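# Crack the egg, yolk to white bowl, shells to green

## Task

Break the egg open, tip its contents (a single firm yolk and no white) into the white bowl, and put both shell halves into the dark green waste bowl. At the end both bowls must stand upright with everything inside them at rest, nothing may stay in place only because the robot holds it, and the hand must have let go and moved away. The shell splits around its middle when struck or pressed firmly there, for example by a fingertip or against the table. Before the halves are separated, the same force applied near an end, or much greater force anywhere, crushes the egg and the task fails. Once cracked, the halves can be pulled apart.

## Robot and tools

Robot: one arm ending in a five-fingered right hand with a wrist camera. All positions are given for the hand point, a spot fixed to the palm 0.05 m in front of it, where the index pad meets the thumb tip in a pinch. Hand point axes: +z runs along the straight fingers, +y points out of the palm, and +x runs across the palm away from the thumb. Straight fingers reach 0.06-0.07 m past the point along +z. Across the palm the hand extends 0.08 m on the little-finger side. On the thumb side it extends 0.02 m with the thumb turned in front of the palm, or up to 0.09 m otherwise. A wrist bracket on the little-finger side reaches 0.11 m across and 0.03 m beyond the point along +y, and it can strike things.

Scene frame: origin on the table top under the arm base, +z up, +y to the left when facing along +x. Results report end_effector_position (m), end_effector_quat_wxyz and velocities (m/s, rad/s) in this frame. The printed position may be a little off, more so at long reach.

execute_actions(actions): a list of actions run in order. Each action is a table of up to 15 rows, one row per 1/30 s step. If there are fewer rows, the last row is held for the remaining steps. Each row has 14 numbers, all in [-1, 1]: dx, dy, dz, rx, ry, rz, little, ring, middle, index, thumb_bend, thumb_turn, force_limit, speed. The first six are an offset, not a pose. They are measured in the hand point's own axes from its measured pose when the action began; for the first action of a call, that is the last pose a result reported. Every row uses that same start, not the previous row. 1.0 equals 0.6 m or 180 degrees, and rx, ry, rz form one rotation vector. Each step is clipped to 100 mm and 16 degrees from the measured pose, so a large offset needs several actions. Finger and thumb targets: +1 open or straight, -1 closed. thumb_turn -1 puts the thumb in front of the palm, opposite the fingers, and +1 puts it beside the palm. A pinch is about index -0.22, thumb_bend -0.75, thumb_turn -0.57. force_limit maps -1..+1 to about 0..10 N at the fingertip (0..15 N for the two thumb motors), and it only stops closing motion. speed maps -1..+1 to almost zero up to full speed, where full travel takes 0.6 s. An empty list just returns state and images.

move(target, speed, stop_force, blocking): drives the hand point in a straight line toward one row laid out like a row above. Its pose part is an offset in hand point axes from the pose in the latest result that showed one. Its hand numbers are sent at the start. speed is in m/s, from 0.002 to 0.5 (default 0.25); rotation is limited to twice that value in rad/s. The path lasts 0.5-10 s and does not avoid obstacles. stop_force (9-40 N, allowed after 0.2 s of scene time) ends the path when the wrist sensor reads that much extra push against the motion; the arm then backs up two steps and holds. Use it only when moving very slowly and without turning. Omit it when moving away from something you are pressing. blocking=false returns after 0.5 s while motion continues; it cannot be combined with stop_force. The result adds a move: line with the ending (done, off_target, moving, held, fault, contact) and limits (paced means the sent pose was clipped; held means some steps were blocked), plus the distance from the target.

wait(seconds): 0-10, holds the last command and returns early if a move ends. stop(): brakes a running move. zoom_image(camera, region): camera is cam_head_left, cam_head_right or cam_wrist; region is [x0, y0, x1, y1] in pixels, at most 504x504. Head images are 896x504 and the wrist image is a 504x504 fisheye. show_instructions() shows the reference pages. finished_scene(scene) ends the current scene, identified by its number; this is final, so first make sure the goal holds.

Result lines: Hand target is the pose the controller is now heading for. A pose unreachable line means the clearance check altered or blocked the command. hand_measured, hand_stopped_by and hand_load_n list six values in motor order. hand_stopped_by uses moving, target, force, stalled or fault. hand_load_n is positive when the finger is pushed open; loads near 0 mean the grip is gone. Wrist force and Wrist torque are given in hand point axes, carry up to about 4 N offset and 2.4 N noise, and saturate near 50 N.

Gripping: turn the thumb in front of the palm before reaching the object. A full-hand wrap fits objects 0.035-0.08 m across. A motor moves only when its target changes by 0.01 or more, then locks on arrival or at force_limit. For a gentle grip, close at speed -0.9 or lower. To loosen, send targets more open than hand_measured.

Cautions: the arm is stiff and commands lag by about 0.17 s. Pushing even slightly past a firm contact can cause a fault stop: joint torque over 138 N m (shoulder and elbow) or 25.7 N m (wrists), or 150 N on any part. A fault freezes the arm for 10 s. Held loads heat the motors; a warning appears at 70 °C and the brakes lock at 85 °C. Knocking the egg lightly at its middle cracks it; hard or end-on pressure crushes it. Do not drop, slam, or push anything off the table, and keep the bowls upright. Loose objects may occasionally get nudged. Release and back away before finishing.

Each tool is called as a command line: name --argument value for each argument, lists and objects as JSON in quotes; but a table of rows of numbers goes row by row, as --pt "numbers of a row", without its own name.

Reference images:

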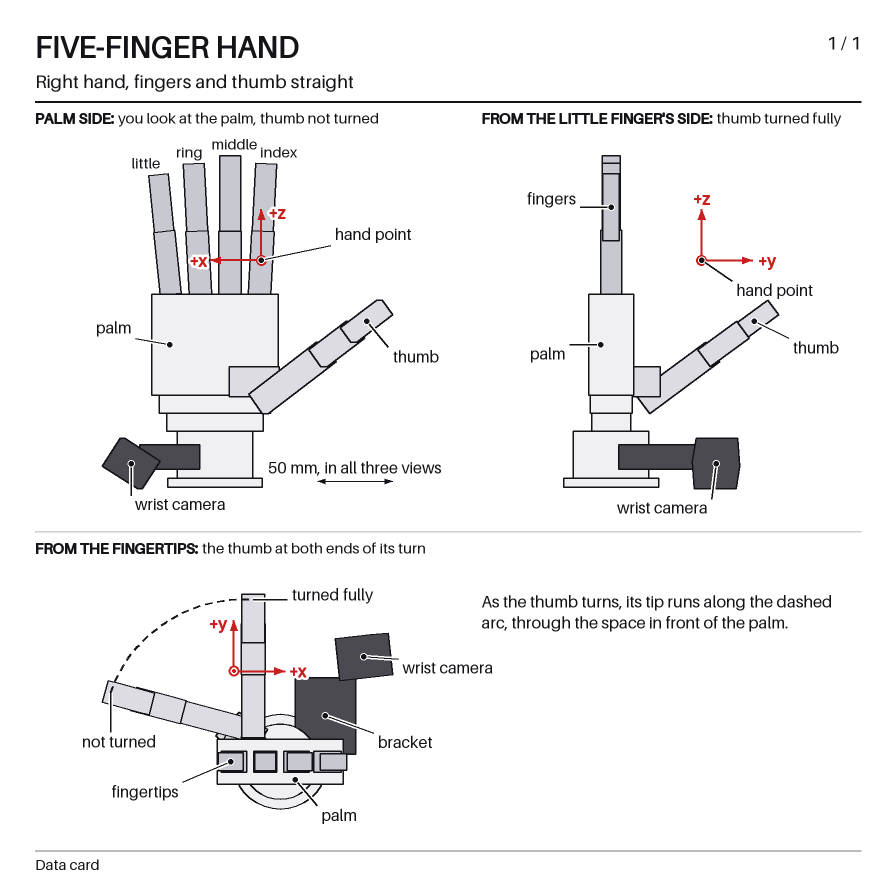

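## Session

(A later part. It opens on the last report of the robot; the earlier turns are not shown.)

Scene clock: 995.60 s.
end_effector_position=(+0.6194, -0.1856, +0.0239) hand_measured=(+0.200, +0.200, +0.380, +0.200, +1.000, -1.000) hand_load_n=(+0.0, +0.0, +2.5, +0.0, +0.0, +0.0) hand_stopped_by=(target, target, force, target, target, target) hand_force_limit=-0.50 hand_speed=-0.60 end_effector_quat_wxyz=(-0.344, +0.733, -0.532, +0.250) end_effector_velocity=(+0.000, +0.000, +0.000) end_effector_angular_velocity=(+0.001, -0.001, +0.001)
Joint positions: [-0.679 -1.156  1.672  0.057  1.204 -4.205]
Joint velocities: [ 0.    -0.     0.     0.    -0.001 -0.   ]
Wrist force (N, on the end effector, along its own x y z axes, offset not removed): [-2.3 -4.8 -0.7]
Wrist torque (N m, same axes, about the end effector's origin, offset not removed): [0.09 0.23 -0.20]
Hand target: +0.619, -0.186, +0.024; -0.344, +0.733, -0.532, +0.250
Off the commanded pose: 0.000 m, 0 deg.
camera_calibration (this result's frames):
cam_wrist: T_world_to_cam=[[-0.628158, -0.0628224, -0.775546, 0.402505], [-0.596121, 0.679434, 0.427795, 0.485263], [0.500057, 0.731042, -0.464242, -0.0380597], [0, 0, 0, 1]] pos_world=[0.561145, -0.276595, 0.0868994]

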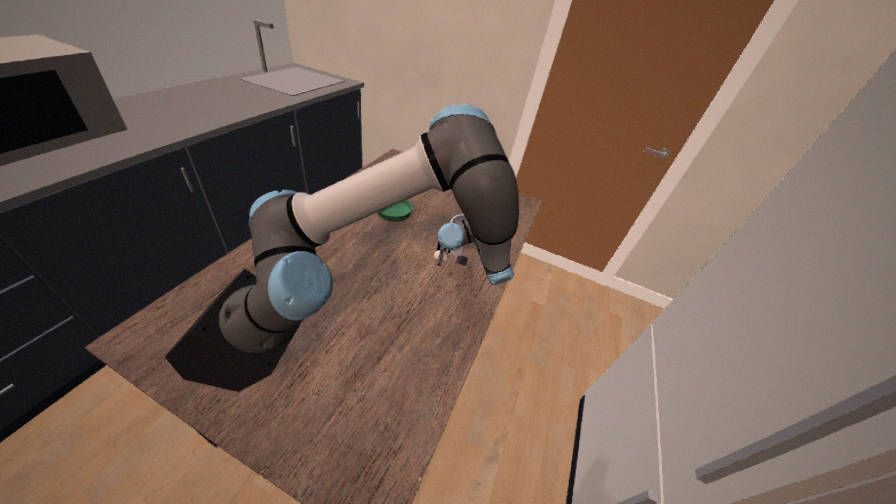

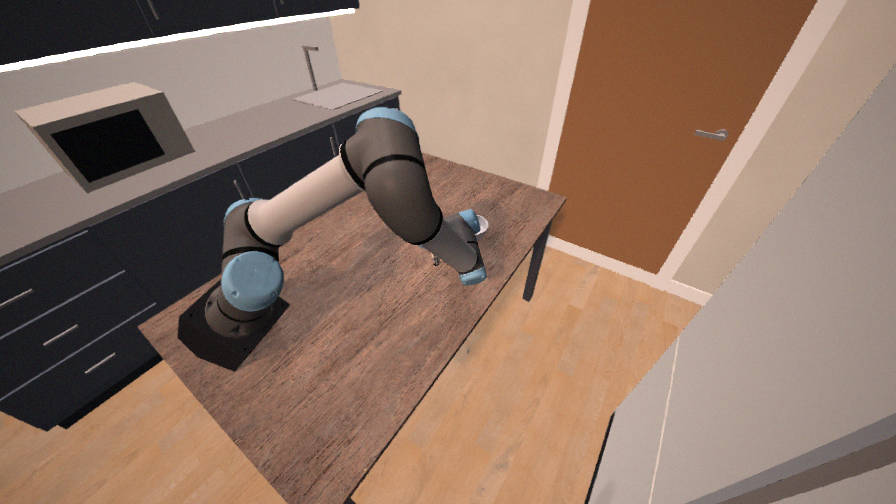

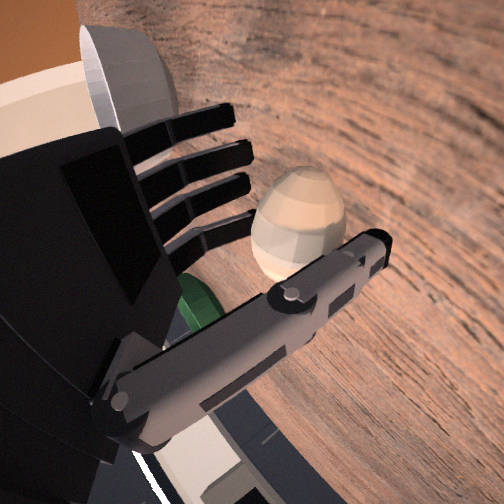

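move --target '[0,-0.009,-0.0075,0,0,0,0.2,0.2,0.3,0.2,1,-1,-0.5,-0.6]' --speed 0.01

move --target '[0.042,0,0,0,0,0,0.2,0.2,0.3,0.2,1,-1,-0.5,-0.6]' --speed 0.015

Scene clock: 1006.93 s.
end_effector_position=(+0.6194, -0.1856, +0.0306) hand_measured=(+0.200, +0.200, +0.380, +0.200, +1.000, -1.000) hand_load_n=(+0.0, +0.0, +0.0, +0.0, +0.0, +0.0) hand_stopped_by=(target, target, force, target, target, target) hand_force_limit=-0.50 hand_speed=-0.60 end_effector_quat_wxyz=(-0.344, +0.733, -0.532, +0.250) end_effector_velocity=(-0.000, -0.000, +0.003) end_effector_angular_velocity=(+0.000, +0.000, +0.000)
Joint positions: [-0.673 -1.168  1.674  0.065  1.209 -4.201]
Joint velocities: [ 0.002 -0.005  0.001  0.004  0.002  0.001]
Wrist force (N, on the end effector, along its own x y z axes, offset not removed): [-0.5 -1.5 -1.2]
Wrist torque (N m, same axes, about the end effector's origin, offset not removed): [-0.06 0.16 -0.05]
Hand target: +0.619, -0.186, +0.031; -0.344, +0.733, -0.532, +0.250
Off the commanded pose: 0.000 m, 0 deg.
move: done
camera_calibration (this result's frames):
cam_wrist: T_world_to_cam=[[-0.628152, -0.0628318, -0.77555, 0.4077], [-0.596127, 0.679436, 0.427784, 0.482397], [0.500058, 0.731039, -0.464245, -0.0349356], [0, 0, 0, 1]] pos_world=[0.561137, -0.276602, 0.0936106]

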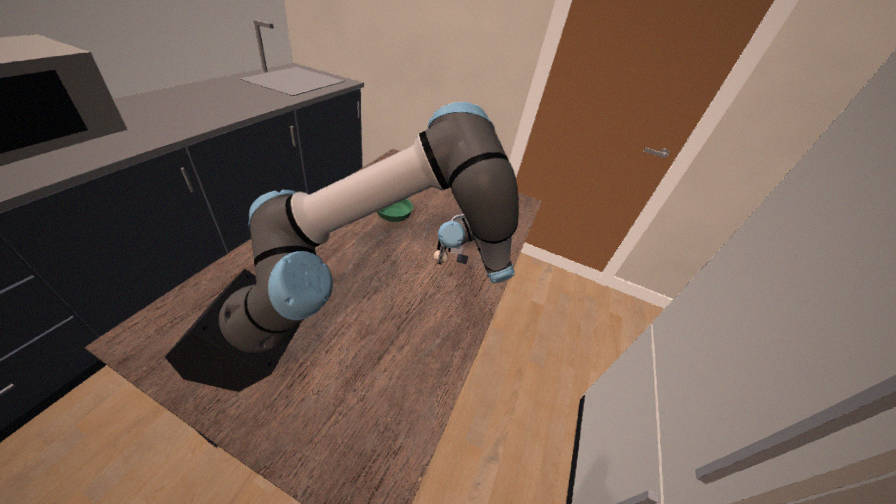

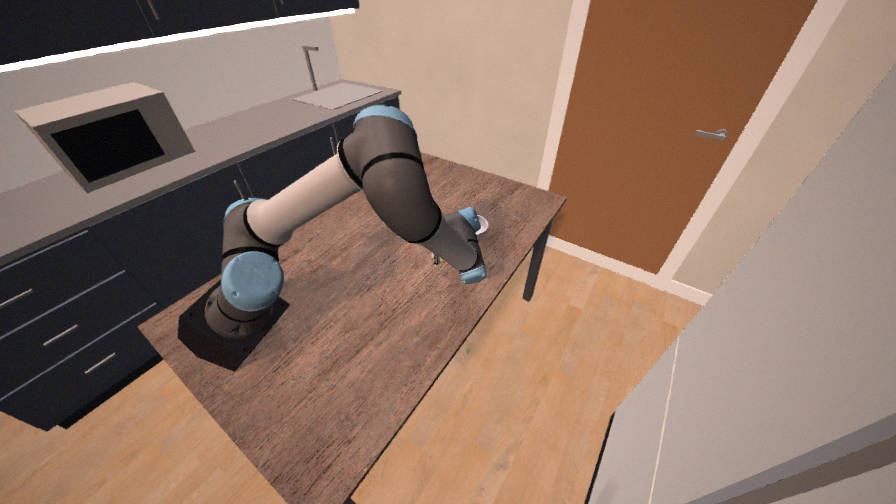

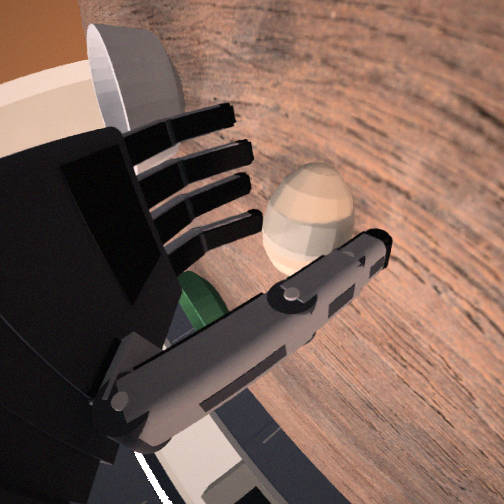

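Scene clock: 1008.90 s.
end_effector_position=(+0.6271, -0.2093, +0.0306) hand_measured=(+0.200, +0.200, +0.380, +0.200, +1.000, -1.000) hand_load_n=(+0.0, +0.0, +0.0, +0.0, +0.0, +0.0) hand_stopped_by=(target, target, force, target, target, target) hand_force_limit=-0.50 hand_speed=-0.60 end_effector_quat_wxyz=(-0.344, +0.733, -0.532, +0.250) end_effector_velocity=(+0.001, -0.003, -0.000) end_effector_angular_velocity=(+0.000, +0.000, -0.000)
Joint positions: [-0.698 -1.158  1.615  0.12   1.189 -4.215]
Joint velocities: [-0.003  0.001 -0.006  0.006 -0.003 -0.001]
Wrist force (N, on the end effector, along its own x y z axes, offset not removed): [-5.0 1.4 2.2]
Wrist torque (N m, same axes, about the end effector's origin, offset not removed): [0.21 0.49 -0.30]
Hand target: +0.627, -0.210, +0.031; -0.344, +0.733, -0.532, +0.250
Off the commanded pose: 0.000 m, 0 deg.
move: done
camera_calibration (this result's frames):
cam_wrist: T_world_to_cam=[[-0.628137, -0.0627913, -0.775565, 0.41105], [-0.596109, 0.679452, 0.427784, 0.503113], [0.500098, 0.731028, -0.464219, -0.0215135], [0, 0, 0, 1]] pos_world=[0.568864, -0.300303, 0.0935853]

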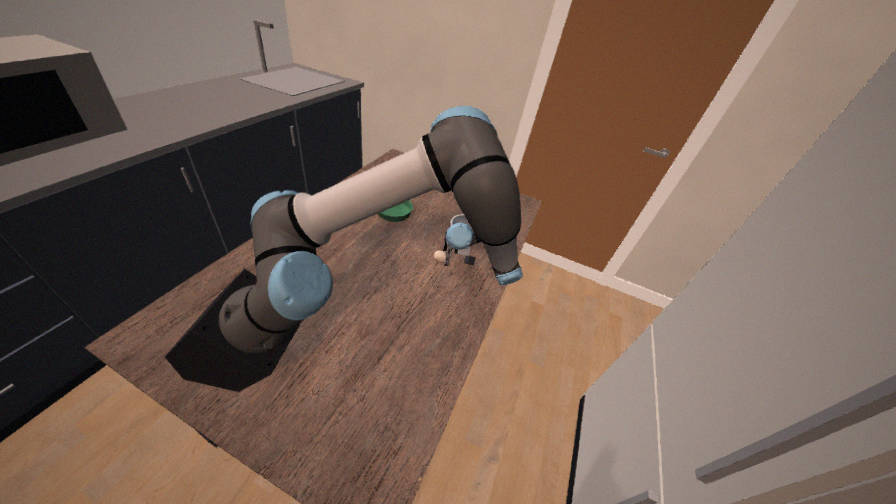

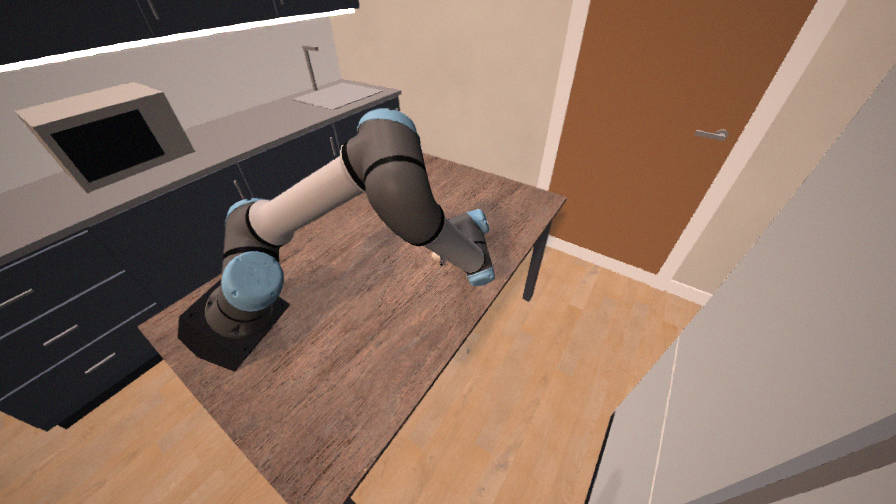

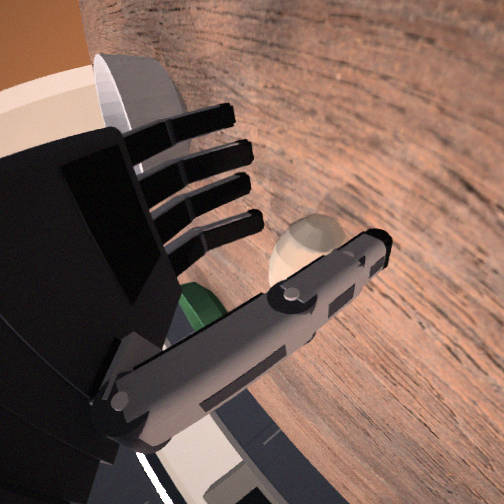

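move --target '[-0.02,0,0,0,0,0,0.2,0.2,0.3,0.2,1,-1,-0.5,-0.6]' --speed 0.015

execute_actions --actions '[[[0,0,0,0,0,0,0.2,0.2,-1,-1,-1,-1,-0.3,-0.9]],[[0,0,0,0,0,0,0.2,0.2,-1,-1,-1,-1,-0.3,-0.9]],[[0,0,0,0,0,0,0.2,0.2,-1,-1,-1,-1,-0.3,-0.9]],[[0,0,0,0,0,0,0.2,0.2,-1,-1,-1,-1,-0.3,-0.9]],[[0,0,0,0,0,0,0.2,0.2,-1,-1,-1,-1,-0.3,-0.9]],[[0,0,0,0,0,0,0.2,0.2,-1,-1,-1,-1,-0.3,-0.9]],[[0,0,0,0,0,0,0.2,0.2,-1,-1,-1,-1,-0.3,-0.9]],[[0,0,0,0,0,0,0.2,0.2,-1,-1,-1,-1,-0.3,-0.9]]]'

Scene clock: 1023.63 s.
end_effector_position=(+0.6235, -0.1982, +0.0306) hand_measured=(+0.200, +0.200, +0.380, +0.200, +1.000, -1.000) hand_load_n=(+0.0, +0.0, +0.0, +0.0, +0.0, +0.0) hand_stopped_by=(target, target, force, target, target, target) hand_force_limit=-0.50 hand_speed=-0.60 end_effector_quat_wxyz=(-0.344, +0.733, -0.532, +0.250) end_effector_velocity=(-0.001, +0.003, +0.000) end_effector_angular_velocity=(+0.001, +0.000, +0.001)
Joint positions: [-0.686 -1.163  1.643  0.094  1.198 -4.209]
Joint velocities: [ 0.003 -0.001  0.007 -0.005  0.002  0.002]
Wrist force (N, on the end effector, along its own x y z axes, offset not removed): [0.8 3.0 -0.1]
Wrist torque (N m, same axes, about the end effector's origin, offset not removed): [0.56 -0.11 0.00]
Hand target: +0.623, -0.198, +0.031; -0.344, +0.733, -0.532, +0.250
Off the commanded pose: 0.000 m, 0 deg.
move: done
camera_calibration (this result's frames):
cam_wrist: T_world_to_cam=[[-0.628149, -0.0628106, -0.775554, 0.409476], [-0.596122, 0.679433, 0.427795, 0.493366], [0.500067, 0.731044, -0.464228, -0.0278172], [0, 0, 0, 1]] pos_world=[0.565229, -0.289154, 0.0935974]

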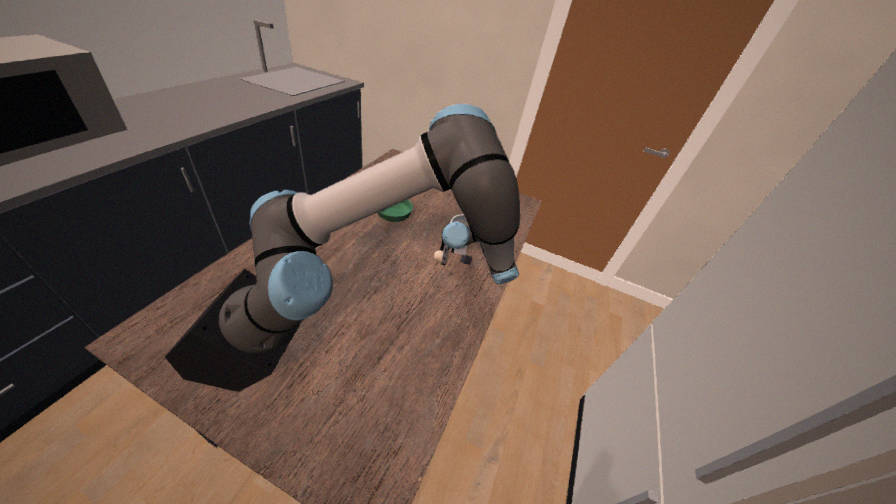

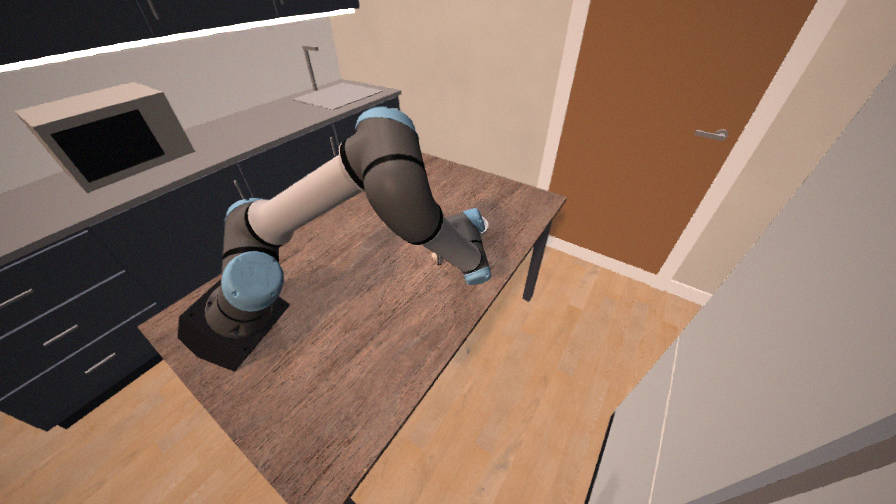

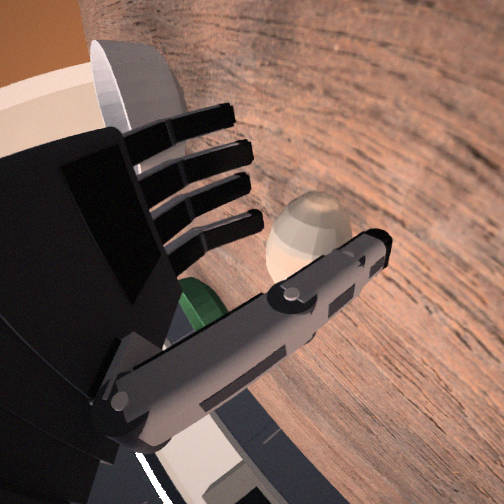

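Scene clock: 1027.63 s.
end_effector_position=(+0.6235, -0.1981, +0.0307) hand_measured=(+0.200, +0.200, -0.200, -0.154, +0.780, -1.000) hand_load_n=(+0.0, +0.0, +4.0, +2.5, +7.5, +0.5) hand_stopped_by=(target, target, force, force, force, target) hand_force_limit=-0.30 hand_speed=-0.90 end_effector_quat_wxyz=(-0.344, +0.733, -0.532, +0.250) end_effector_velocity=(+0.000, +0.000, +0.000) end_effector_angular_velocity=(-0.001, -0.000, +0.000)
Joint positions: [-0.686 -1.163  1.643  0.094  1.198 -4.209]
Joint velocities: [ 0.001 -0.     0.001 -0.001  0.001  0.   ]
Wrist force (N, on the end effector, along its own x y z axes, offset not removed): [1.9 -5.5 -3.3]
Wrist torque (N m, same axes, about the end effector's origin, offset not removed): [-0.49 -0.50 -0.34]
Hand target: +0.624, -0.198, +0.031; -0.344, +0.733, -0.532, +0.250
Off the commanded pose: 0.000 m, 0 deg.
camera_calibration (this result's frames):
cam_wrist: T_world_to_cam=[[-0.628156, -0.0628057, -0.775549, 0.409511], [-0.596119, 0.67943, 0.427805, 0.493323], [0.500062, 0.731048, -0.464227, -0.02783], [0, 0, 0, 1]] pos_world=[0.565232, -0.289114, 0.09363]

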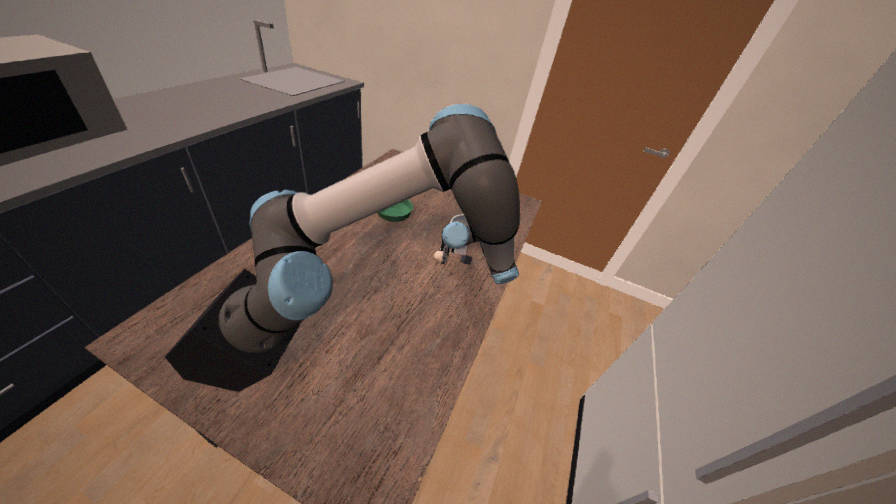

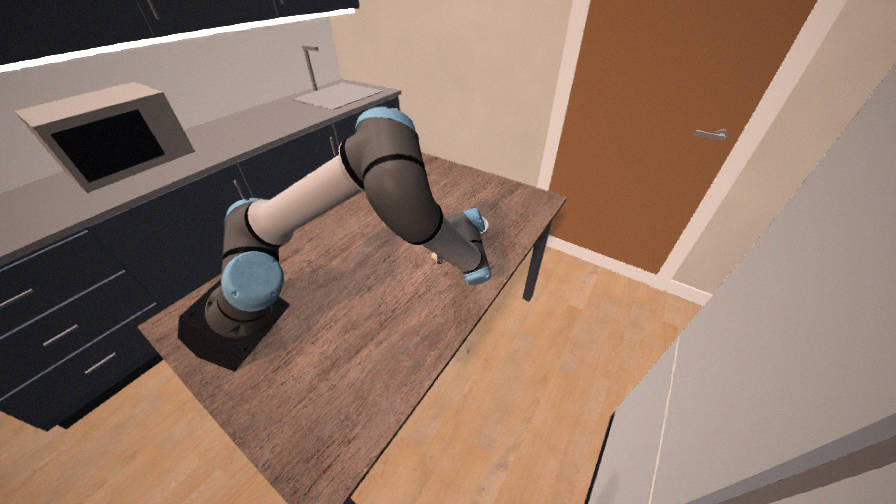

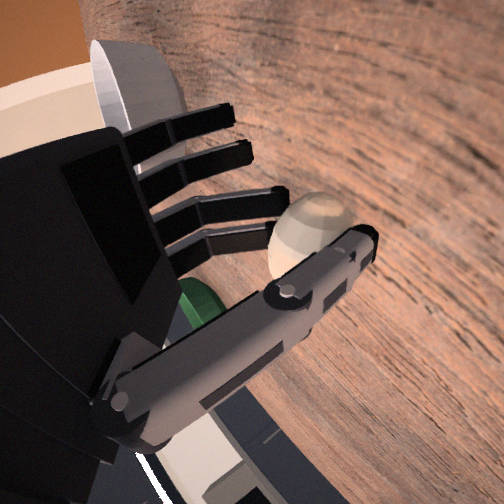

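execute_actions --actions '[[[0,0,0,0,0,0,0.2,0.2,-0.98,-0.98,-0.98,-1,0.5,-0.85]],[[0,0,0,0,0,0,0.2,0.2,-0.98,-0.98,-0.98,-1,0.5,-0.85]],[[0,0,0,0,0,0,0.2,0.2,-0.98,-0.98,-0.98,-1,0.5,-0.85]]]'

move --target '[0,-0.019,-0.016,0,0.053,-0.064,0.2,0.2,-0.98,-0.98,-0.98,-1,0.5,-0.85]' --speed 0.03

Scene clock: 1043.83 s.
end_effector_position=(+0.6235, -0.1981, +0.0307) hand_measured=(+0.200, +0.200, -0.240, -0.200, +0.788, -1.000) hand_load_n=(+0.0, +0.0, +7.0, +8.0, +17.5, -1.0) hand_stopped_by=(target, target, force, force, force, target) hand_force_limit=0.50 hand_speed=-0.85 end_effector_quat_wxyz=(-0.344, +0.733, -0.532, +0.250) end_effector_velocity=(+0.001, +0.001, +0.001) end_effector_angular_velocity=(+0.001, -0.002, +0.002)
Joint positions: [-0.686 -1.163  1.643  0.094  1.198 -4.209]
Joint velocities: [ 0.002 -0.    -0.     0.    -0.001 -0.   ]
Wrist force (N, on the end effector, along its own x y z axes, offset not removed): [-0.9 -2.1 1.8]
Wrist torque (N m, same axes, about the end effector's origin, offset not removed): [-0.24 -0.03 0.00]
Hand target: +0.624, -0.198, +0.031; -0.344, +0.733, -0.532, +0.250
Off the commanded pose: 0.000 m, 0 deg.
camera_calibration (this result's frames):
cam_wrist: T_world_to_cam=[[-0.628155, -0.0628057, -0.775549, 0.40951], [-0.596119, 0.67943, 0.427805, 0.493323], [0.500062, 0.731048, -0.464227, -0.0278301], [0, 0, 0, 1]] pos_world=[0.565232, -0.289114, 0.09363]

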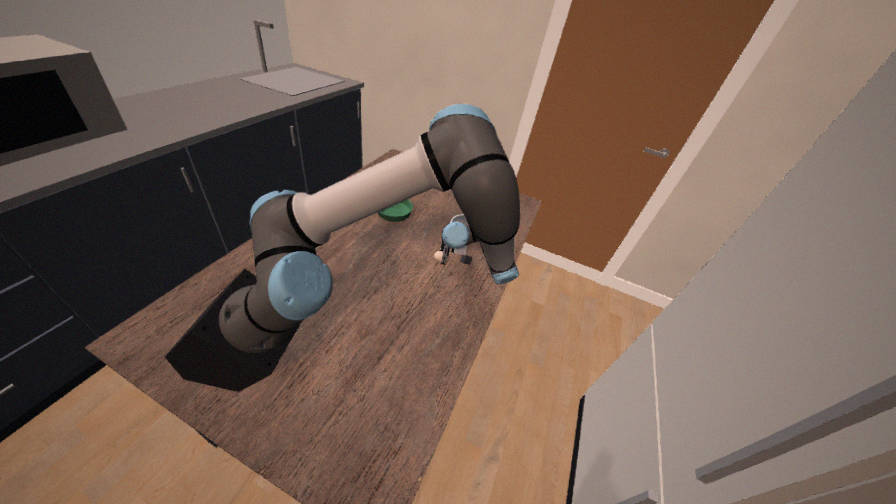

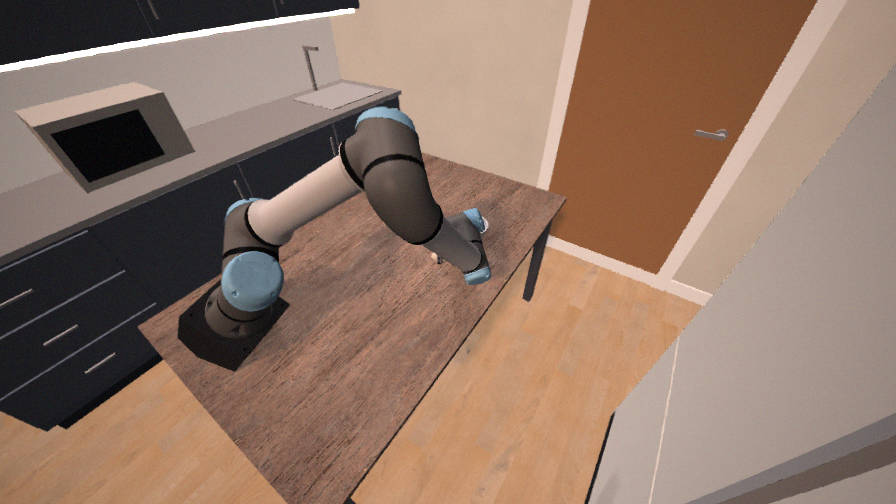

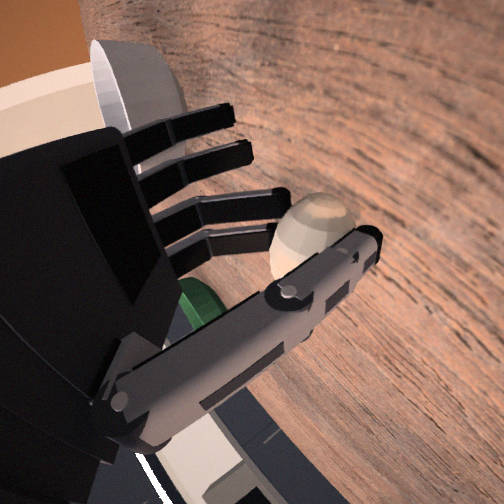

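Scene clock: 1048.40 s.
end_effector_position=(+0.6234, -0.1982, +0.0455) hand_measured=(+0.200, +0.200, -0.240, -0.200, +0.788, -1.000) hand_load_n=(+0.0, +0.0, +7.0, +8.0, +17.5, -1.0) hand_stopped_by=(target, target, force, force, force, target) hand_force_limit=0.50 hand_speed=-0.85 end_effector_quat_wxyz=(-0.272, +0.759, -0.483, +0.342) end_effector_velocity=(+0.000, +0.001, +0.002) end_effector_angular_velocity=(-0.016, -0.006, +0.001)
Joint positions: [-0.615 -1.241  1.798 -0.15   1.333 -4.326]
Joint velocities: [ 0.006 -0.004  0.009 -0.016  0.008 -0.009]
Wrist force (N, on the end effector, along its own x y z axes, offset not removed): [-3.1 -1.9 -0.6]
Wrist torque (N m, same axes, about the end effector's origin, offset not removed): [-0.35 0.26 -0.26]
Hand target: +0.623, -0.198, +0.046; -0.271, +0.759, -0.482, +0.343
Off the commanded pose: 0.000 m, 0 deg.
move: done
camera_calibration (this result's frames):
cam_wrist: T_world_to_cam=[[-0.56527, -0.256354, -0.784061, 0.343755], [-0.621795, 0.757007, 0.200775, 0.528635], [0.542071, 0.601018, -0.587314, -0.0671835], [0, 0, 0, 1]] pos_world=[0.559435, -0.271679, 0.12393]

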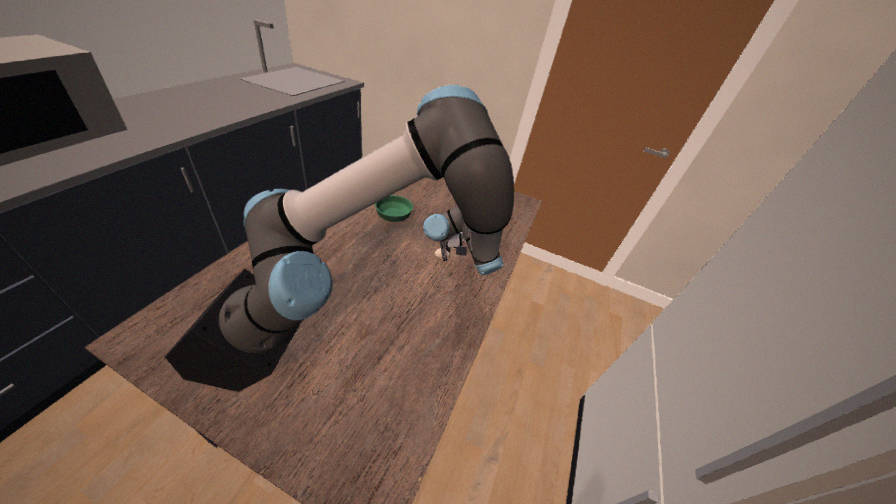

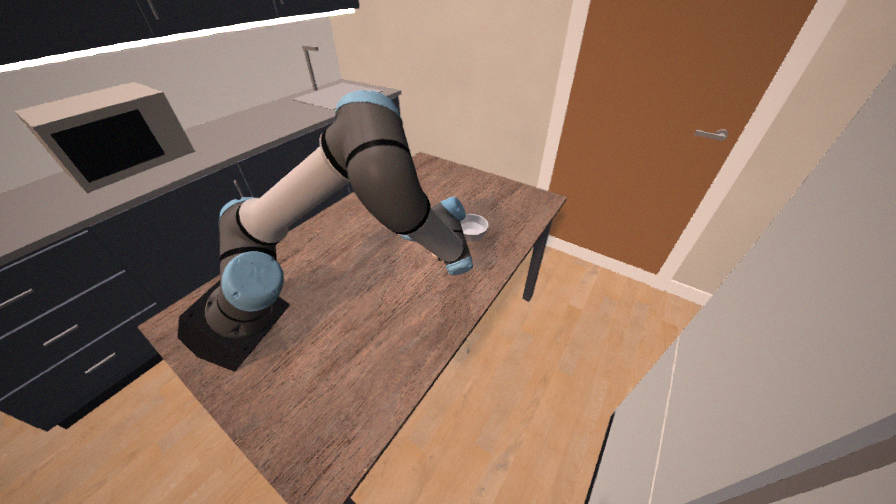

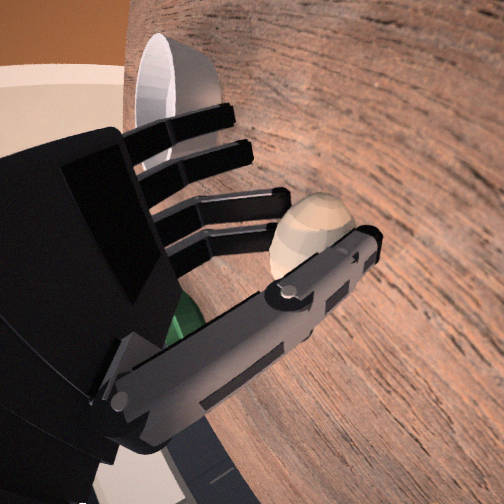

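move --target '[-0.013,0.037,0.031,0,0,0,0.2,0.2,-0.98,-0.98,-0.98,-1,0.5,-0.85]' --speed 0.008 --stop_force 10

Scene clock: 1071.90 s.
end_effector_position=(+0.6235, -0.1982, +0.0288) hand_measured=(+0.200, +0.200, -0.240, -0.200, +0.788, -1.000) hand_load_n=(+0.0, +0.0, +6.0, +5.0, +18.5, -5.5) hand_stopped_by=(target, target, force, force, force, target) hand_force_limit=0.50 hand_speed=-0.85 end_effector_quat_wxyz=(-0.272, +0.759, -0.483, +0.342) end_effector_velocity=(-0.000, -0.001, +0.003) end_effector_angular_velocity=(-0.001, +0.003, -0.001)
Joint positions: [-0.631 -1.212  1.796 -0.176  1.318 -4.334]
Joint velocities: [ 0.003 -0.005 -0.     0.007  0.006  0.001]
Wrist force (N, on the end effector, along its own x y z axes, offset not removed): [6.2 -14.2 -9.7]
Wrist torque (N m, same axes, about the end effector's origin, offset not removed): [-1.04 0.02 -0.35]
Hand target: +0.623, -0.198, +0.029; -0.272, +0.759, -0.483, +0.342
Off the commanded pose: 0.013 m, 0 deg.
move: contact
camera_calibration (this result's frames):
cam_wrist: T_world_to_cam=[[-0.564855, -0.257067, -0.784127, 0.330352], [-0.621929, 0.757158, 0.199789, 0.532203], [0.542349, 0.600523, -0.587562, -0.0772711], [0, 0, 0, 1]] pos_world=[0.559502, -0.271637, 0.107308]

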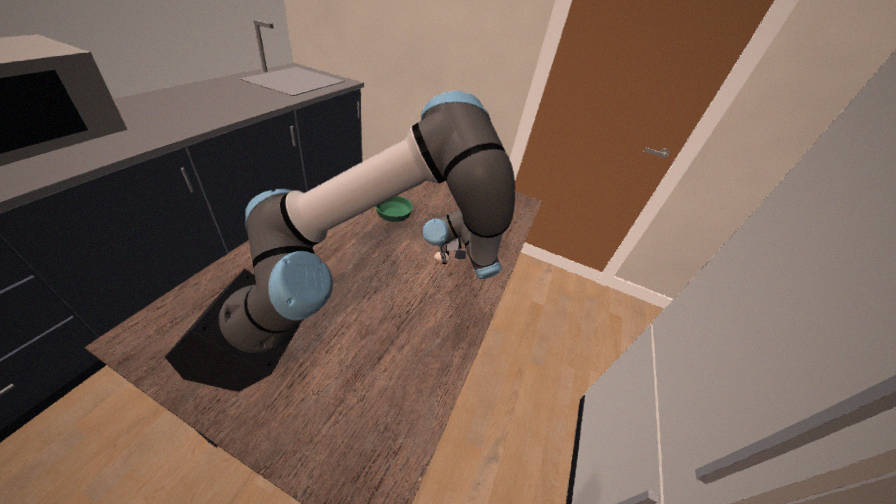

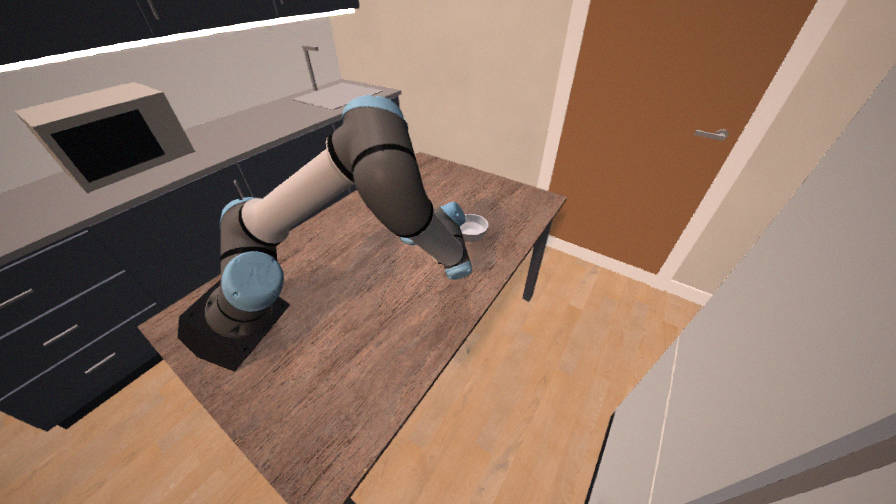

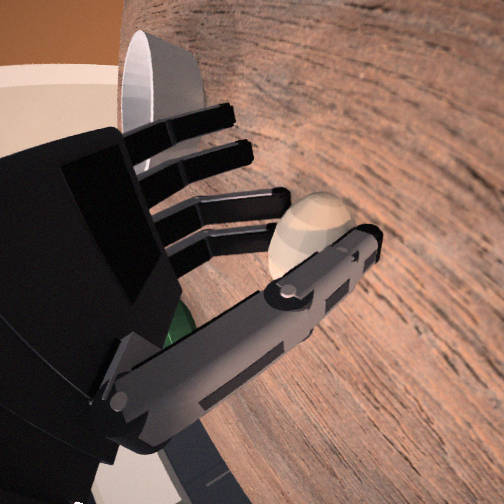

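move --target '[0.048,0.010,0.008,0,0,0,0.2,0.2,-0.98,-0.98,-0.98,-1,0.5,-0.85]' --speed 0.015

zoom_image --camera "cam_head_left" --region '[380,190,530,290]'

Scene clock: 1081.03 s.
end_effector_position=(+0.6325, -0.2263, +0.0288) hand_measured=(+0.200, +0.200, -0.240, -0.200, +0.788, -1.000) hand_load_n=(+0.0, +0.0, +8.0, +6.0, +17.5, -1.5) hand_stopped_by=(target, target, force, force, force, target) hand_force_limit=0.50 hand_speed=-0.85 end_effector_quat_wxyz=(-0.272, +0.759, -0.483, +0.342) end_effector_velocity=(+0.001, -0.002, +0.000) end_effector_angular_velocity=(-0.000, -0.000, +0.001)
Joint positions: [-0.663 -1.207  1.733 -0.114  1.289 -4.347]
Joint velocities: [-0.002  0.001 -0.006  0.005 -0.003 -0.002]
Wrist force (N, on the end effector, along its own x y z axes, offset not removed): [-1.0 -6.0 -5.5]
Wrist torque (N m, same axes, about the end effector's origin, offset not removed): [-0.25 0.08 -0.09]
Hand target: +0.633, -0.227, +0.029; -0.272, +0.759, -0.483, +0.342
Off the commanded pose: 0.000 m, 0 deg.
move: done
camera_calibration (this result's frames):
cam_wrist: T_world_to_cam=[[-0.564839, -0.257019, -0.784155, 0.328209], [-0.621907, 0.757175, 0.199794, 0.559112], [0.542392, 0.600522, -0.587524, -0.0653419], [0, 0, 0, 1]] pos_world=[0.568542, -0.299751, 0.10727]

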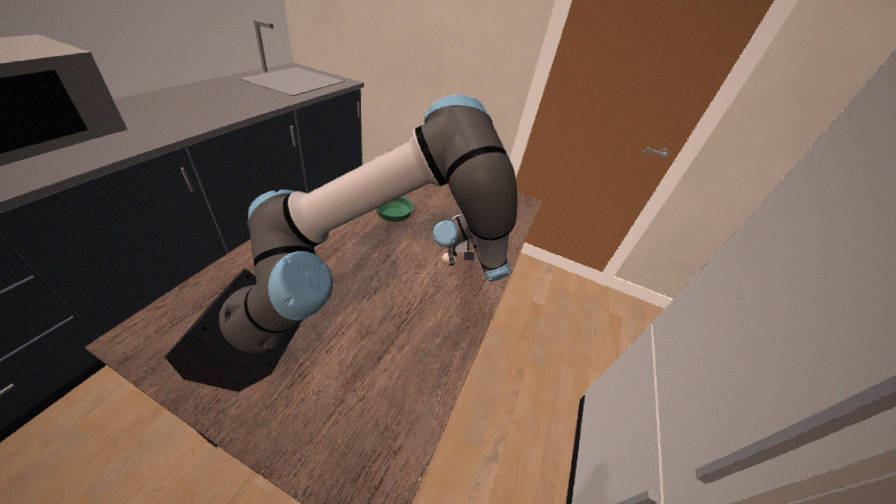

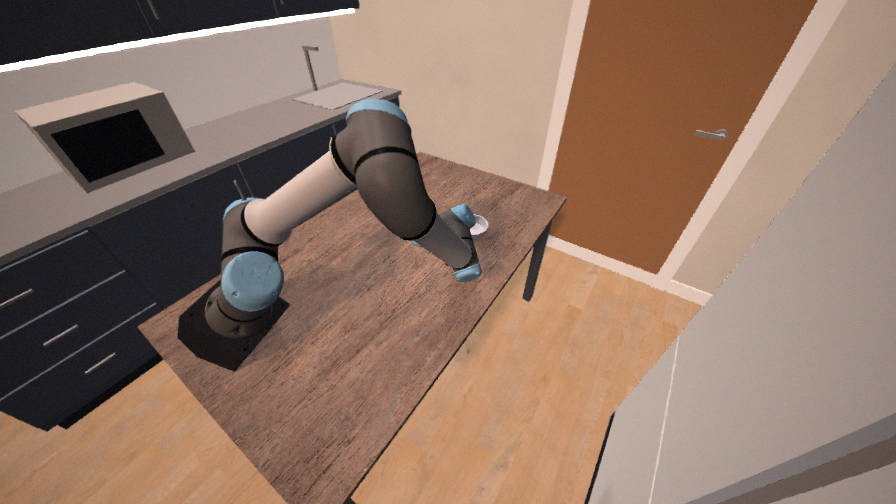

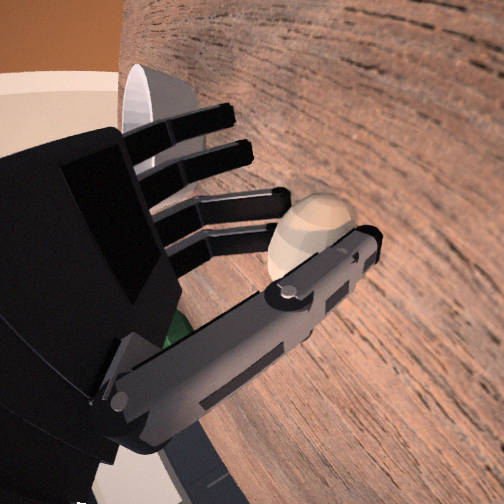

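Region (380, 190, 530, 290) of cam_head_left's 896x504 image, scaled by 3.360, with more detail than that image has.

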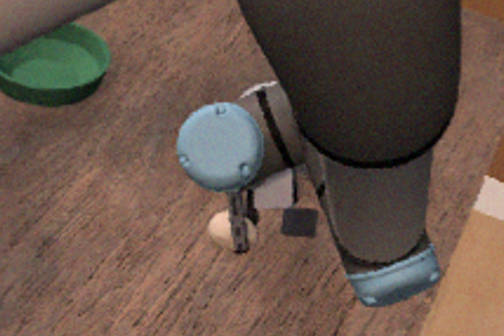

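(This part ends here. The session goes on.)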